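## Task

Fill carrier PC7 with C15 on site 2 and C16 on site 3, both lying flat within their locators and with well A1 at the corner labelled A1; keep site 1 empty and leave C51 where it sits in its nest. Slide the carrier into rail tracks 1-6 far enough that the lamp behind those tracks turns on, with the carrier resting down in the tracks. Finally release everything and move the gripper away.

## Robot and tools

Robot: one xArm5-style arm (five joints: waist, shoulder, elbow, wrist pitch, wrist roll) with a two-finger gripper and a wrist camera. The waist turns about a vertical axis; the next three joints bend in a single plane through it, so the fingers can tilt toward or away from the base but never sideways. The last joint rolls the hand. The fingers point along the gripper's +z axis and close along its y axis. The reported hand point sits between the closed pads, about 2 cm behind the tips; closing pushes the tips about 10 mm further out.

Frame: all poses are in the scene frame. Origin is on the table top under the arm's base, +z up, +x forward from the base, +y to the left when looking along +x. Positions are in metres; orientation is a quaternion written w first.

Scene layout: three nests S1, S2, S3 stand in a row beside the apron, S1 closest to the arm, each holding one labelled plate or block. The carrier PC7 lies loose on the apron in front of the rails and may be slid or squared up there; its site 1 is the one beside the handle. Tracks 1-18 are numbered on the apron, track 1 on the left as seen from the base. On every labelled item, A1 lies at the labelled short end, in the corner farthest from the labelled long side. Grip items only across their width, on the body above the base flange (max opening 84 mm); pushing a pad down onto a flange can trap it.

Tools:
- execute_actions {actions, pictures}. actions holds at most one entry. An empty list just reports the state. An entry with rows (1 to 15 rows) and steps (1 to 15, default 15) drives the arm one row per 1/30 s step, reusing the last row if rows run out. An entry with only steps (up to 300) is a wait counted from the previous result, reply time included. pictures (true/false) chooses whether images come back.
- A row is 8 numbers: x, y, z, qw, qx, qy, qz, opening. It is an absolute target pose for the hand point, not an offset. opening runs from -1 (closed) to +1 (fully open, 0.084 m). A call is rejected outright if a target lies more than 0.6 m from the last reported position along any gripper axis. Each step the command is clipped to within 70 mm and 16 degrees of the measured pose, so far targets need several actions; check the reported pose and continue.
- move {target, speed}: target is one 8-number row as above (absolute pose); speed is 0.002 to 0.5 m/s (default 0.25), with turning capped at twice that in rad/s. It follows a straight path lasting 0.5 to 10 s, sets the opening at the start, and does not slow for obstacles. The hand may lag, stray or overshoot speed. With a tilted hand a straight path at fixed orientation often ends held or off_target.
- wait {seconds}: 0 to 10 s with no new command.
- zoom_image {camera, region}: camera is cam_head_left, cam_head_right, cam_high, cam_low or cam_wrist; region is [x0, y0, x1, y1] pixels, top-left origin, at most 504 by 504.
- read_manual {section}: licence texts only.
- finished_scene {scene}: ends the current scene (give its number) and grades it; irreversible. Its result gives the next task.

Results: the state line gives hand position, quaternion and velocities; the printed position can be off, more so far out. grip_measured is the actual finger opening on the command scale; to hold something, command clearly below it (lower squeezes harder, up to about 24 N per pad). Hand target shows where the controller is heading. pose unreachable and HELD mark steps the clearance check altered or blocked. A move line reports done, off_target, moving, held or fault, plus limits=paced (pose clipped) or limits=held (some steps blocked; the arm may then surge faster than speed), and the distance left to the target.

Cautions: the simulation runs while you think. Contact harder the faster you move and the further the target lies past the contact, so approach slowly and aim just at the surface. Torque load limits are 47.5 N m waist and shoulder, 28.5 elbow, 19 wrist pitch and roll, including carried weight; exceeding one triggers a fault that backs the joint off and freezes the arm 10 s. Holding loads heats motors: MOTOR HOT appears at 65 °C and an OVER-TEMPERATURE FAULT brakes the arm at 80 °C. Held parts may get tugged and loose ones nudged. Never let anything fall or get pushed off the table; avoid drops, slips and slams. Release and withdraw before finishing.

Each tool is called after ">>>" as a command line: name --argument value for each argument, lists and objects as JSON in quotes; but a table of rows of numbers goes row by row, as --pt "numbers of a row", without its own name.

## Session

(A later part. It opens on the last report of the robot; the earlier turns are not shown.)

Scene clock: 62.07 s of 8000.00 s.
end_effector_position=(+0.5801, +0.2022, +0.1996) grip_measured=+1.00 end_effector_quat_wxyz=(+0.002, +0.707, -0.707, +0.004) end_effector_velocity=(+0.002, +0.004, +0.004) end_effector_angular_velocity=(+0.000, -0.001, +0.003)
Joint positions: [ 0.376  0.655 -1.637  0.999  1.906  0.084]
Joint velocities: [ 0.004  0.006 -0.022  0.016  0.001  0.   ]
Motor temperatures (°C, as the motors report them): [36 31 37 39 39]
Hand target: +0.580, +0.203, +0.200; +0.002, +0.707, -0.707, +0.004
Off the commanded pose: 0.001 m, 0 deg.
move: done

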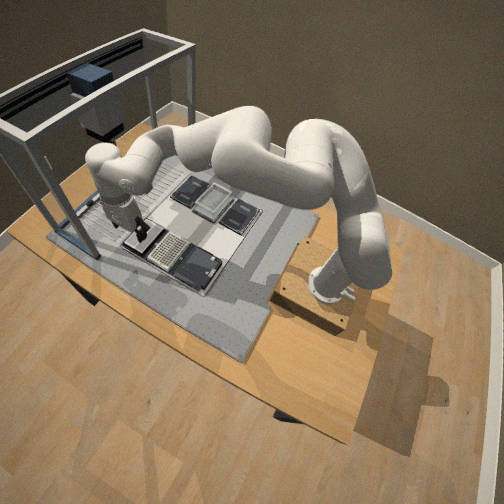

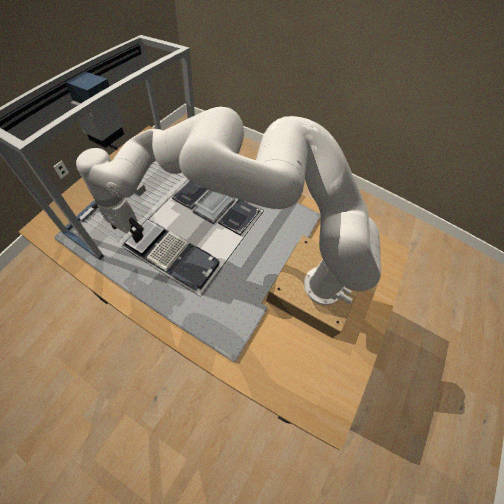

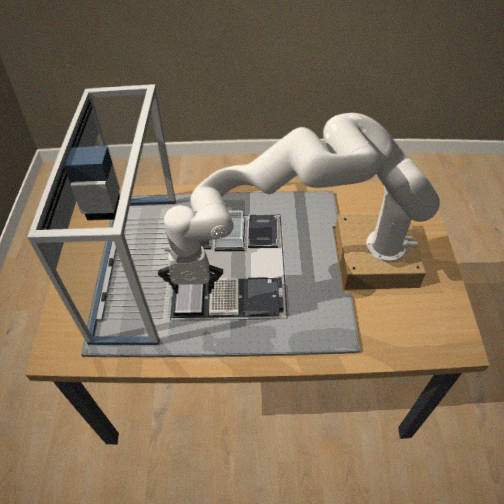

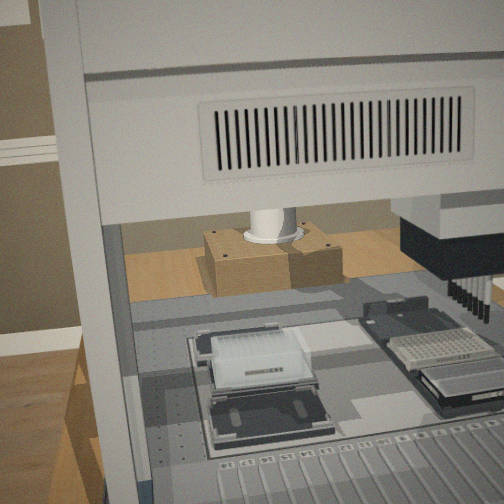

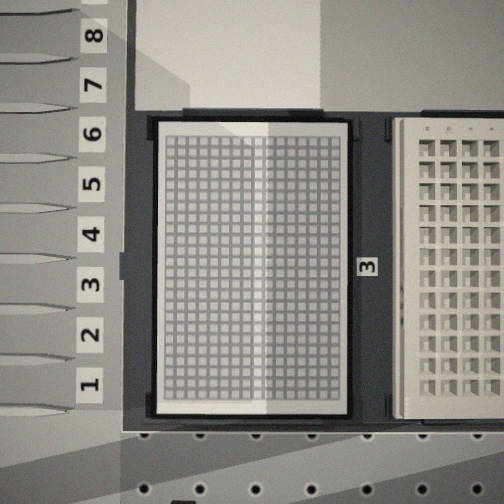

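>>> move --target '[0.52,0.235,0.11,0,0.7071,-0.7071,0,1]'

>>> move --target '[0.52,0.232,0.06,0,0.7071,-0.7071,0,1]' --speed 0.06

>>> move --target '[0.52,0.2172,0.06,0,0.7071,-0.7071,0,1]' --speed 0.02

>>> move --target '[0.56,0.225,0.2,0,0.7071,-0.7071,0,1]' --speed 0.1

Scene clock: 68.40 s of 8000.00 s.
end_effector_position=(+0.5207, +0.2350, +0.1108) grip_measured=+1.00 end_effector_quat_wxyz=(+0.001, +0.707, -0.707, +0.005) end_effector_velocity=(-0.004, -0.000, -0.006) end_effector_angular_velocity=(-0.004, +0.008, +0.001)
Joint positions: [ 0.466  0.666 -1.37   0.717  1.995  0.084]
Joint velocities: [ 0.003  0.005  0.009 -0.005  0.001 -0.   ]
Motor temperatures (°C, as the motors report them): [36 31 38 39 39]
Hand target: +0.520, +0.235, +0.110; +0.002, +0.707, -0.707, +0.004
Off the commanded pose: 0.001 m, 1 deg.
After step 90, 2.37 s passed at rest.
move: done

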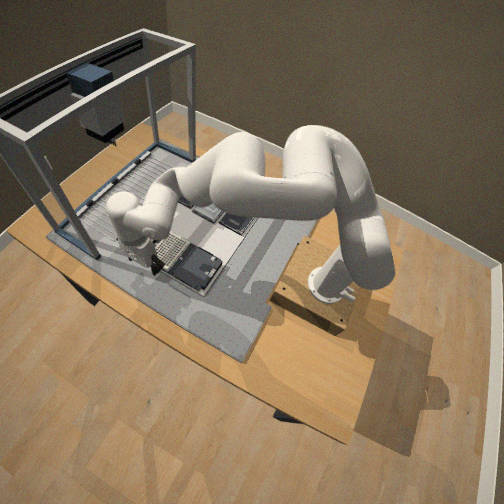

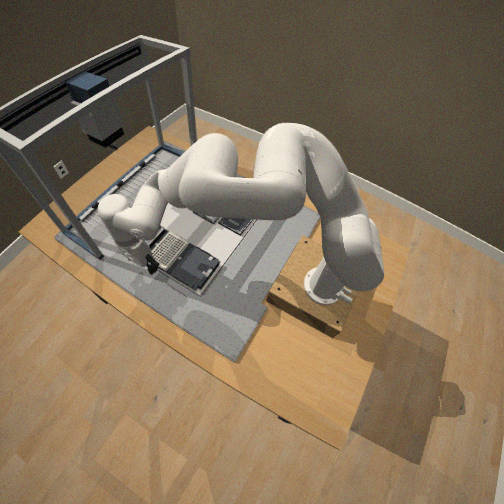

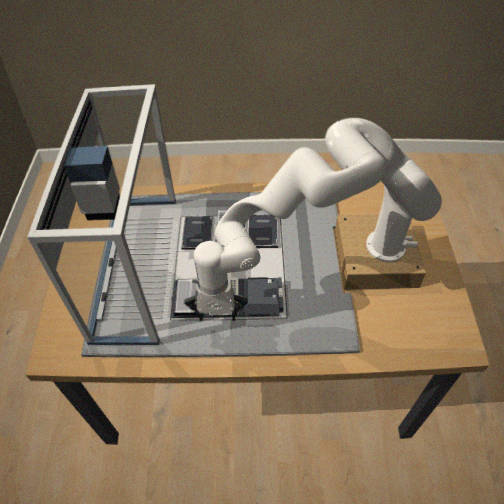

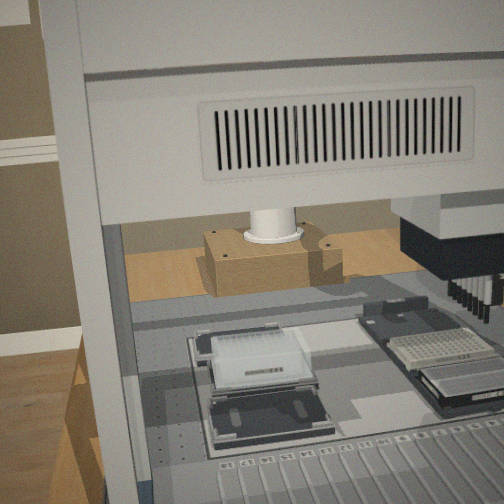

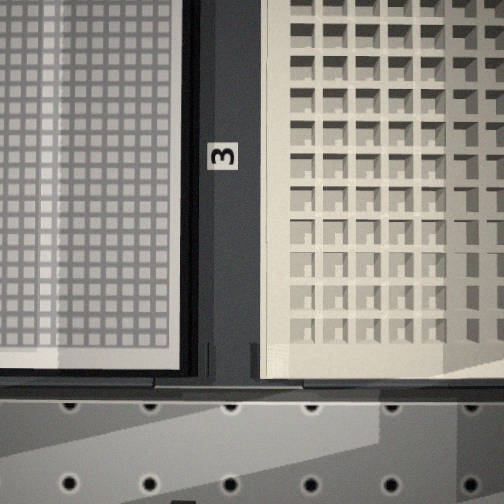

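Scene clock: 69.60 s of 8000.00 s.
end_effector_position=(+0.5202, +0.2321, +0.0604) grip_measured=+1.00 end_effector_quat_wxyz=(+0.001, +0.707, -0.707, +0.005) end_effector_velocity=(+0.002, +0.001, +0.001) end_effector_angular_velocity=(+0.002, -0.004, +0.001)
Joint positions: [ 0.463  0.774 -1.382  0.622  1.991  0.084]
Joint velocities: [-0.     0.001 -0.003 -0.002 -0.001  0.   ]
Motor temperatures (°C, as the motors report them): [36 31 38 39 39]
Hand target: +0.520, +0.232, +0.060; +0.002, +0.707, -0.707, +0.004
Off the commanded pose: 0.000 m, 1 deg.
move: done

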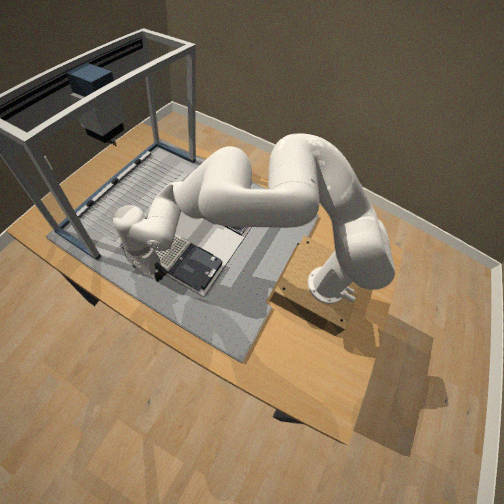

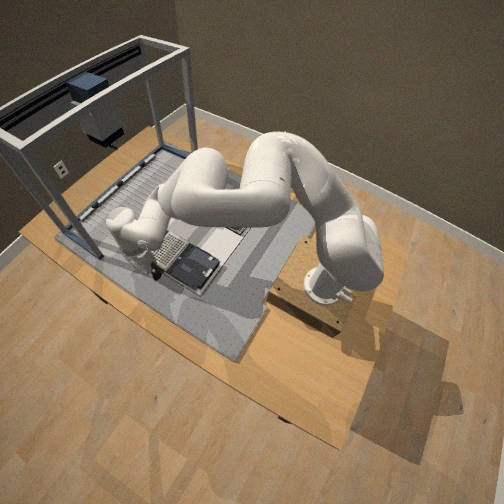

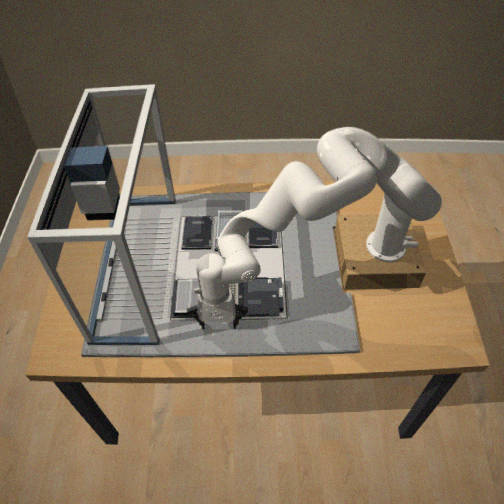

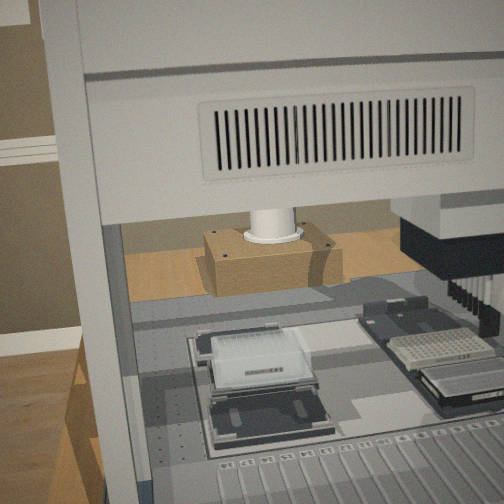

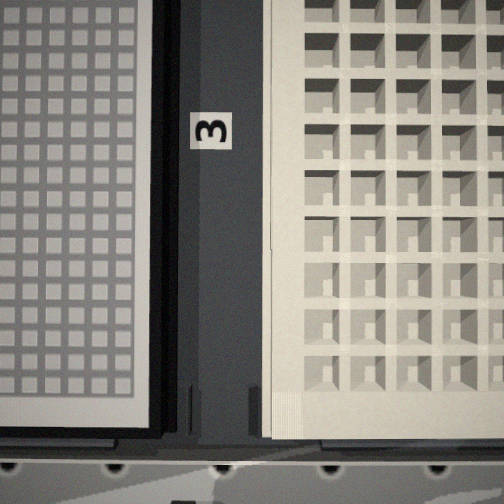

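Scene clock: 70.57 s of 8000.00 s.
end_effector_position=(+0.5204, +0.2183, +0.0606) grip_measured=+1.00 end_effector_quat_wxyz=(+0.001, +0.707, -0.707, +0.005) end_effector_velocity=(-0.000, -0.001, -0.001) end_effector_angular_velocity=(+0.000, -0.001, +0.002)
Joint positions: [ 0.44   0.759 -1.354  0.608  1.968  0.084]
Joint velocities: [-0.002 -0.001  0.004 -0.004 -0.004  0.   ]
Motor temperatures (°C, as the motors report them): [36 31 38 39 39]
Hand target: +0.520, +0.217, +0.060; +0.002, +0.707, -0.707, +0.004
Off the commanded pose: 0.001 m, 1 deg.
move: done

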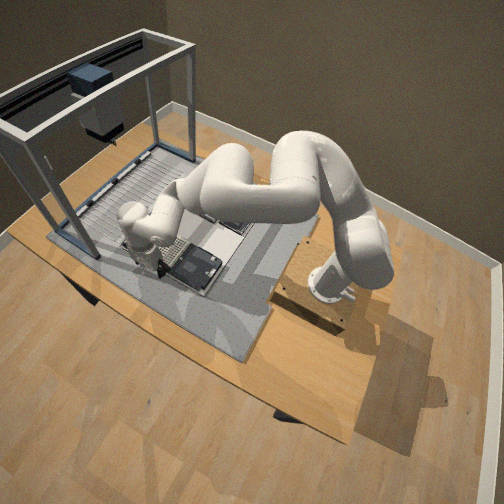

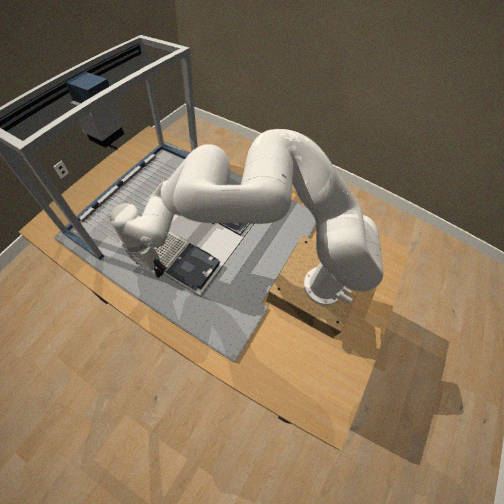

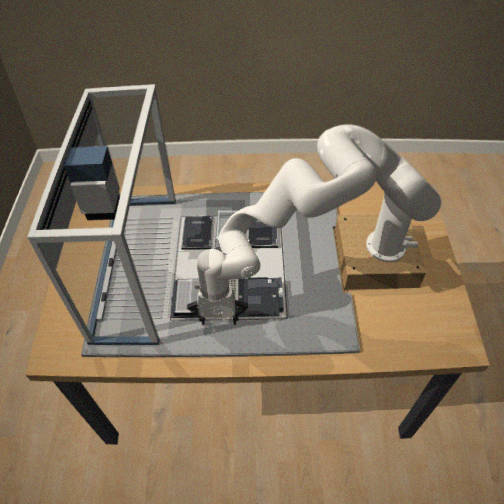

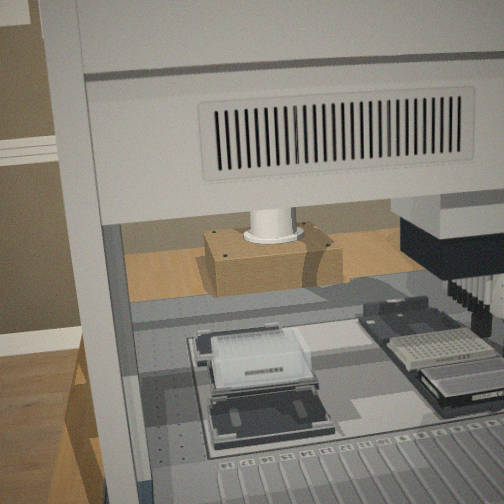

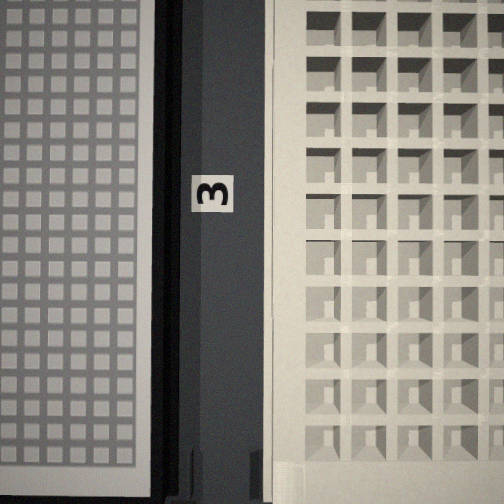

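Scene clock: 72.37 s of 8000.00 s.
end_effector_position=(+0.5597, +0.2248, +0.1992) grip_measured=+1.00 end_effector_quat_wxyz=(+0.002, +0.707, -0.707, +0.004) end_effector_velocity=(-0.002, -0.001, -0.002) end_effector_angular_velocity=(-0.004, +0.009, +0.000)
Joint positions: [ 0.423  0.615 -1.572  0.973  1.951  0.084]
Joint velocities: [-0.     0.004 -0.004  0.01  -0.     0.   ]
Motor temperatures (°C, as the motors report them): [36 31 38 39 39]
Hand target: +0.560, +0.225, +0.200; +0.002, +0.707, -0.707, +0.004
Off the commanded pose: 0.001 m, 1 deg.
move: done

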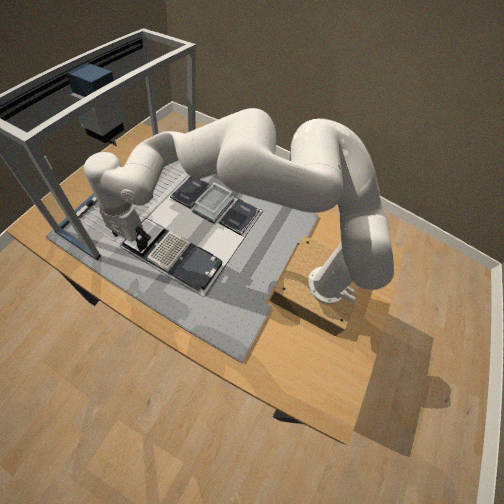

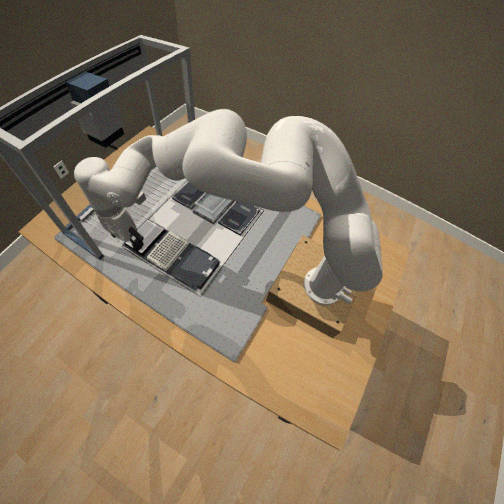

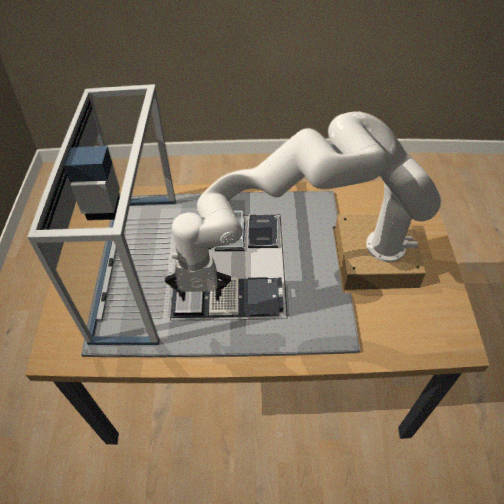

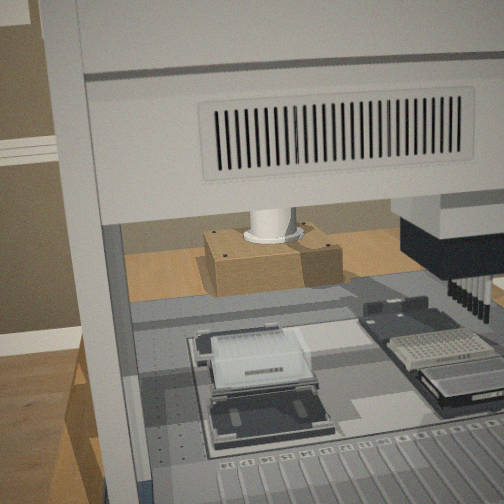

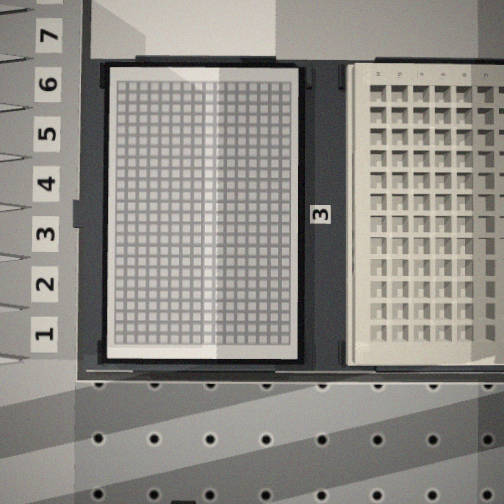

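Barely touched; about 2.7 mm more.

>>> move --target '[0.52,0.228,0.061,0,0.7071,-0.7071,0,1]' --speed 0.1

>>> move --target '[0.52,0.2148,0.061,0,0.7071,-0.7071,0,1]' --speed 0.015

>>> move --target '[0.56,0.225,0.2,0,0.7071,-0.7071,0,1]' --speed 0.1

>>> move --target '[0.305,0.137,0.135,0,0.7071,-0.7071,0,-1]'

Scene clock: 77.43 s of 8000.00 s.
end_effector_position=(+0.5204, +0.2282, +0.0617) grip_measured=+1.00 end_effector_quat_wxyz=(+0.001, +0.707, -0.707, +0.005) end_effector_velocity=(-0.001, -0.000, -0.002) end_effector_angular_velocity=(-0.000, +0.001, -0.001)
Joint positions: [ 0.456  0.767 -1.373  0.62   1.985  0.084]
Joint velocities: [ 0.     0.002  0.001 -0.003  0.001 -0.   ]
Motor temperatures (°C, as the motors report them): [36 31 38 39 39]
Hand target: +0.520, +0.228, +0.061; +0.002, +0.707, -0.707, +0.004
Off the commanded pose: 0.001 m, 1 deg.
After step 90, 0.23 s passed at rest.
move: done

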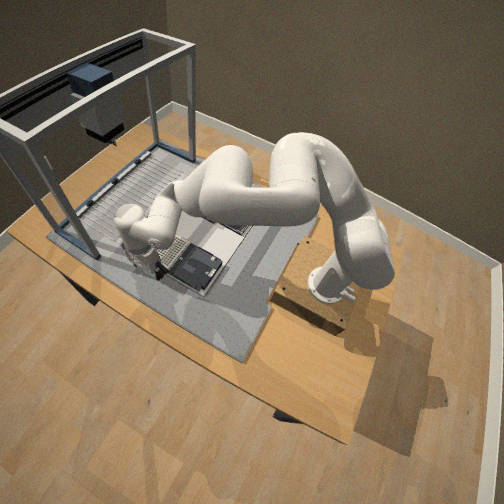

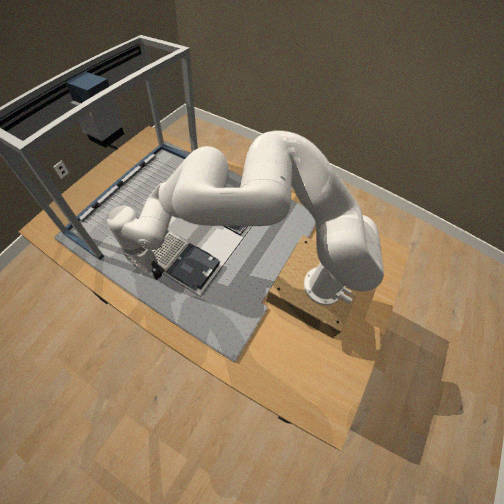

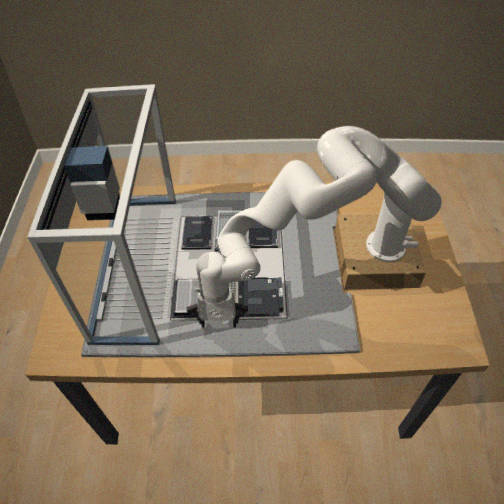

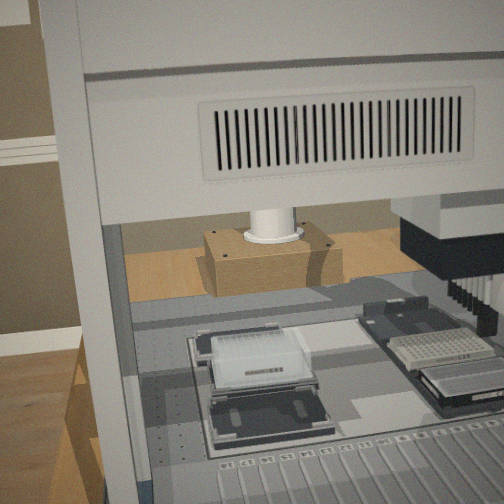

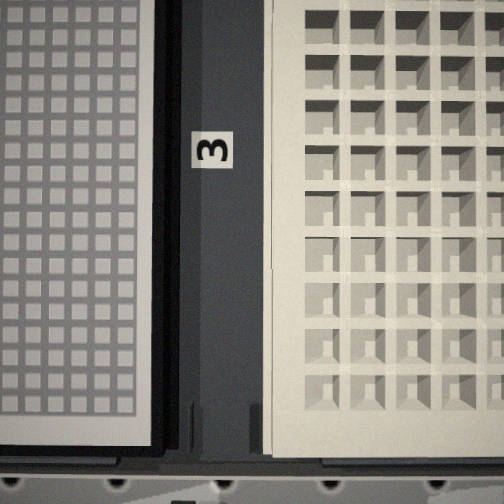

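Scene clock: 78.60 s of 8000.00 s.
end_effector_position=(+0.5204, +0.2153, +0.0615) grip_measured=+1.00 end_effector_quat_wxyz=(+0.001, +0.707, -0.707, +0.004) end_effector_velocity=(-0.000, -0.001, -0.000) end_effector_angular_velocity=(-0.000, +0.001, +0.000)
Joint positions: [ 0.435  0.754 -1.348  0.608  1.963  0.084]
Joint velocities: [-0.002 -0.     0.002 -0.    -0.002  0.   ]
Motor temperatures (°C, as the motors report them): [36 31 38 39 39]
Hand target: +0.520, +0.215, +0.061; +0.002, +0.707, -0.707, +0.004
Off the commanded pose: 0.001 m, 1 deg.
move: done

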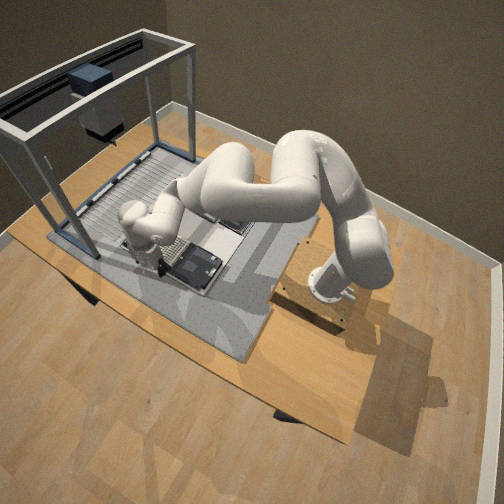

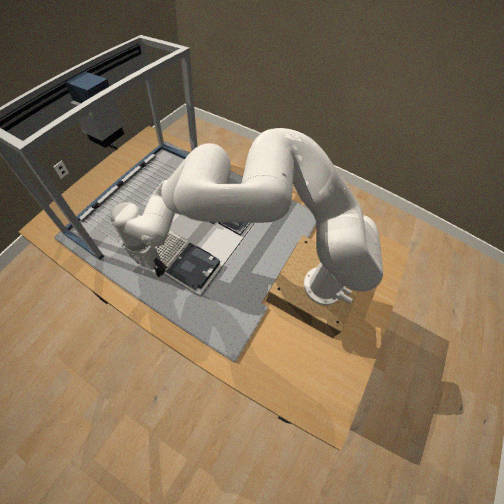

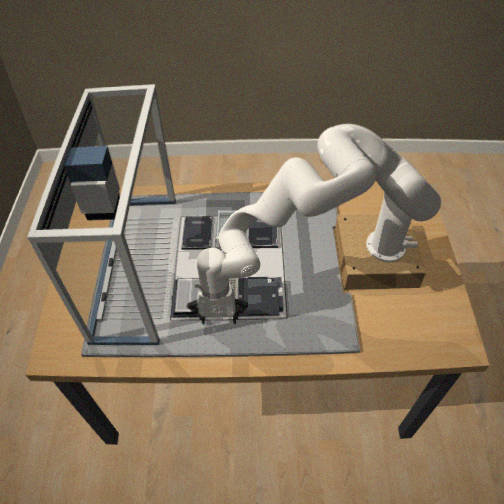

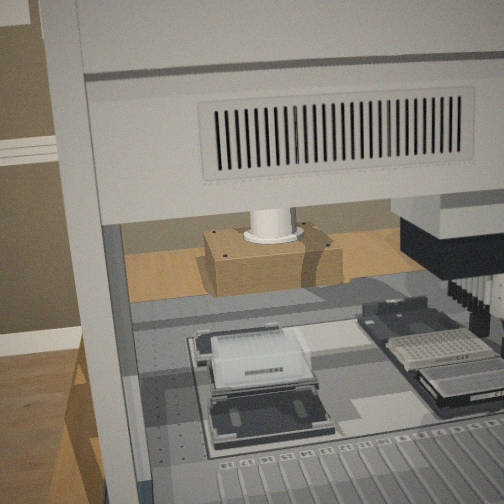

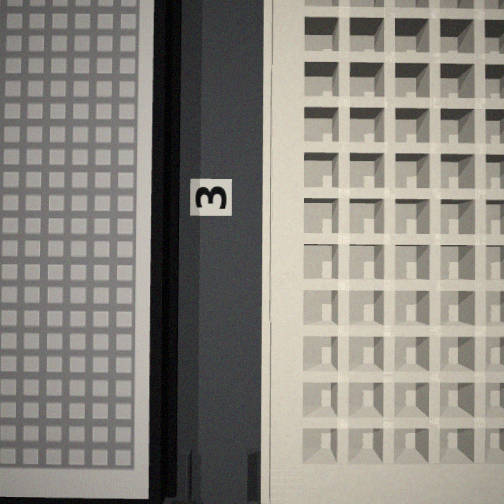

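Scene clock: 80.40 s of 8000.00 s.
end_effector_position=(+0.5597, +0.2248, +0.1993) grip_measured=+1.00 end_effector_quat_wxyz=(+0.002, +0.707, -0.707, +0.004) end_effector_velocity=(-0.001, -0.001, -0.001) end_effector_angular_velocity=(-0.004, +0.009, +0.000)
Joint positions: [ 0.423  0.615 -1.572  0.973  1.951  0.084]
Joint velocities: [-0.     0.004 -0.006  0.012 -0.001  0.   ]
Motor temperatures (°C, as the motors report them): [36 31 38 39 39]
Hand target: +0.560, +0.225, +0.200; +0.002, +0.707, -0.707, +0.004
Off the commanded pose: 0.001 m, 1 deg.
move: done

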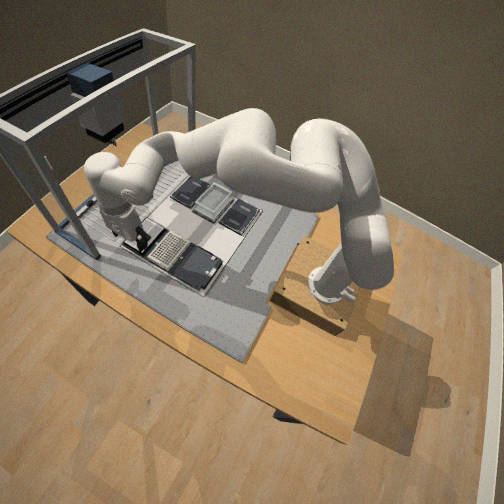

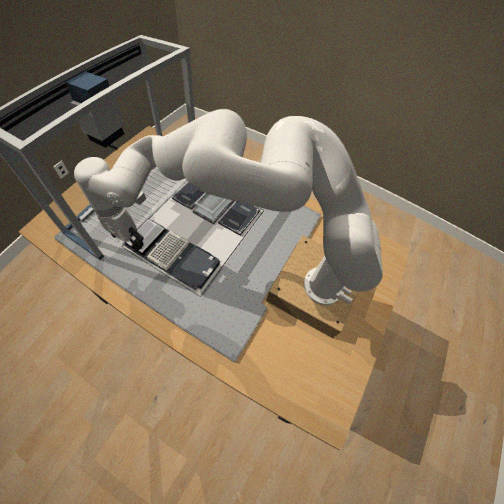

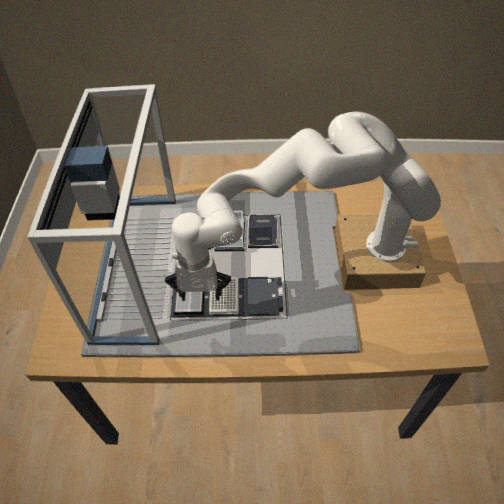

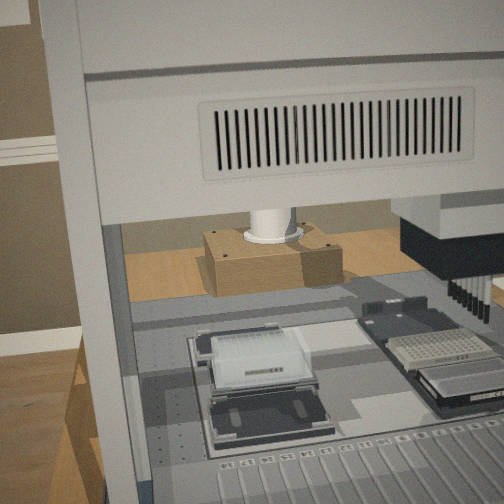

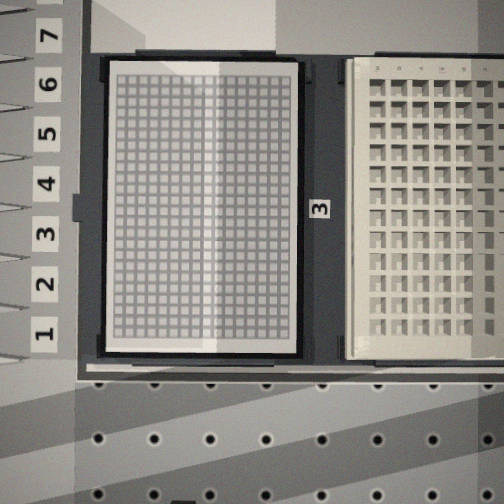

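Scene clock: 82.03 s of 8000.00 s.
end_effector_position=(+0.3054, +0.1376, +0.1353) grip_measured=-1.00 end_effector_quat_wxyz=(+0.001, +0.707, -0.707, +0.005) end_effector_velocity=(-0.004, -0.002, -0.001) end_effector_angular_velocity=(-0.001, +0.003, -0.000)
Joint positions: [ 0.465 -0.019 -0.416  0.45   1.993  0.   ]
Joint velocities: [ 0.001 -0.006  0.013 -0.004  0.001  0.   ]
Motor temperatures (°C, as the motors report them): [36 31 38 39 39]
Hand target: +0.305, +0.137, +0.135; +0.002, +0.707, -0.707, +0.004
Off the commanded pose: 0.001 m, 1 deg.
move: done

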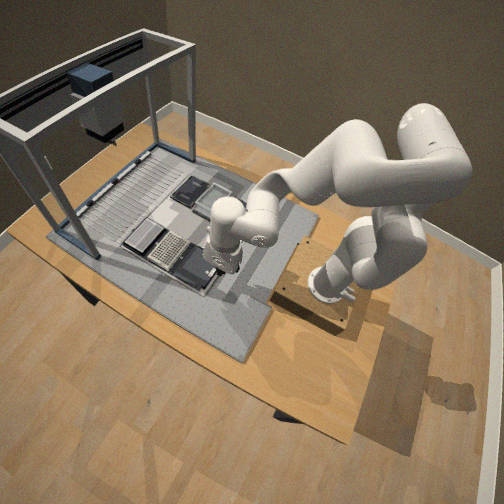

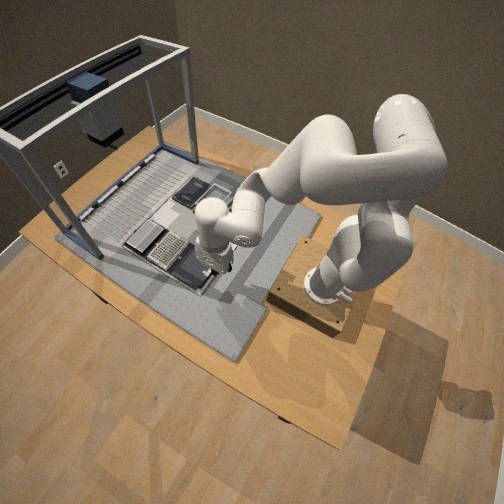

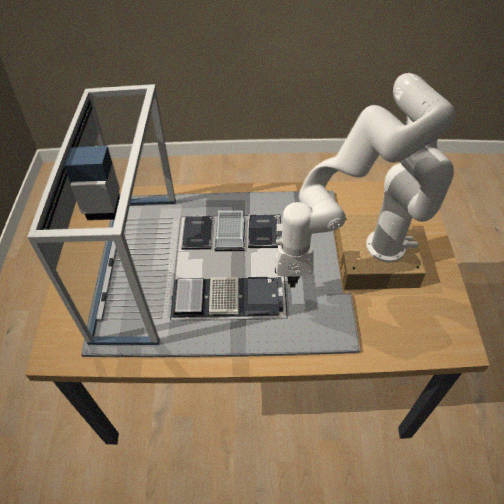

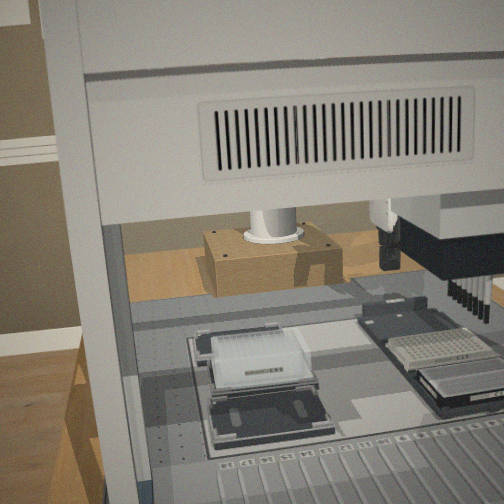

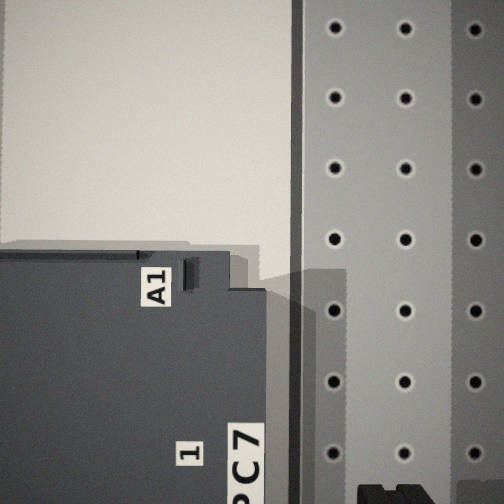

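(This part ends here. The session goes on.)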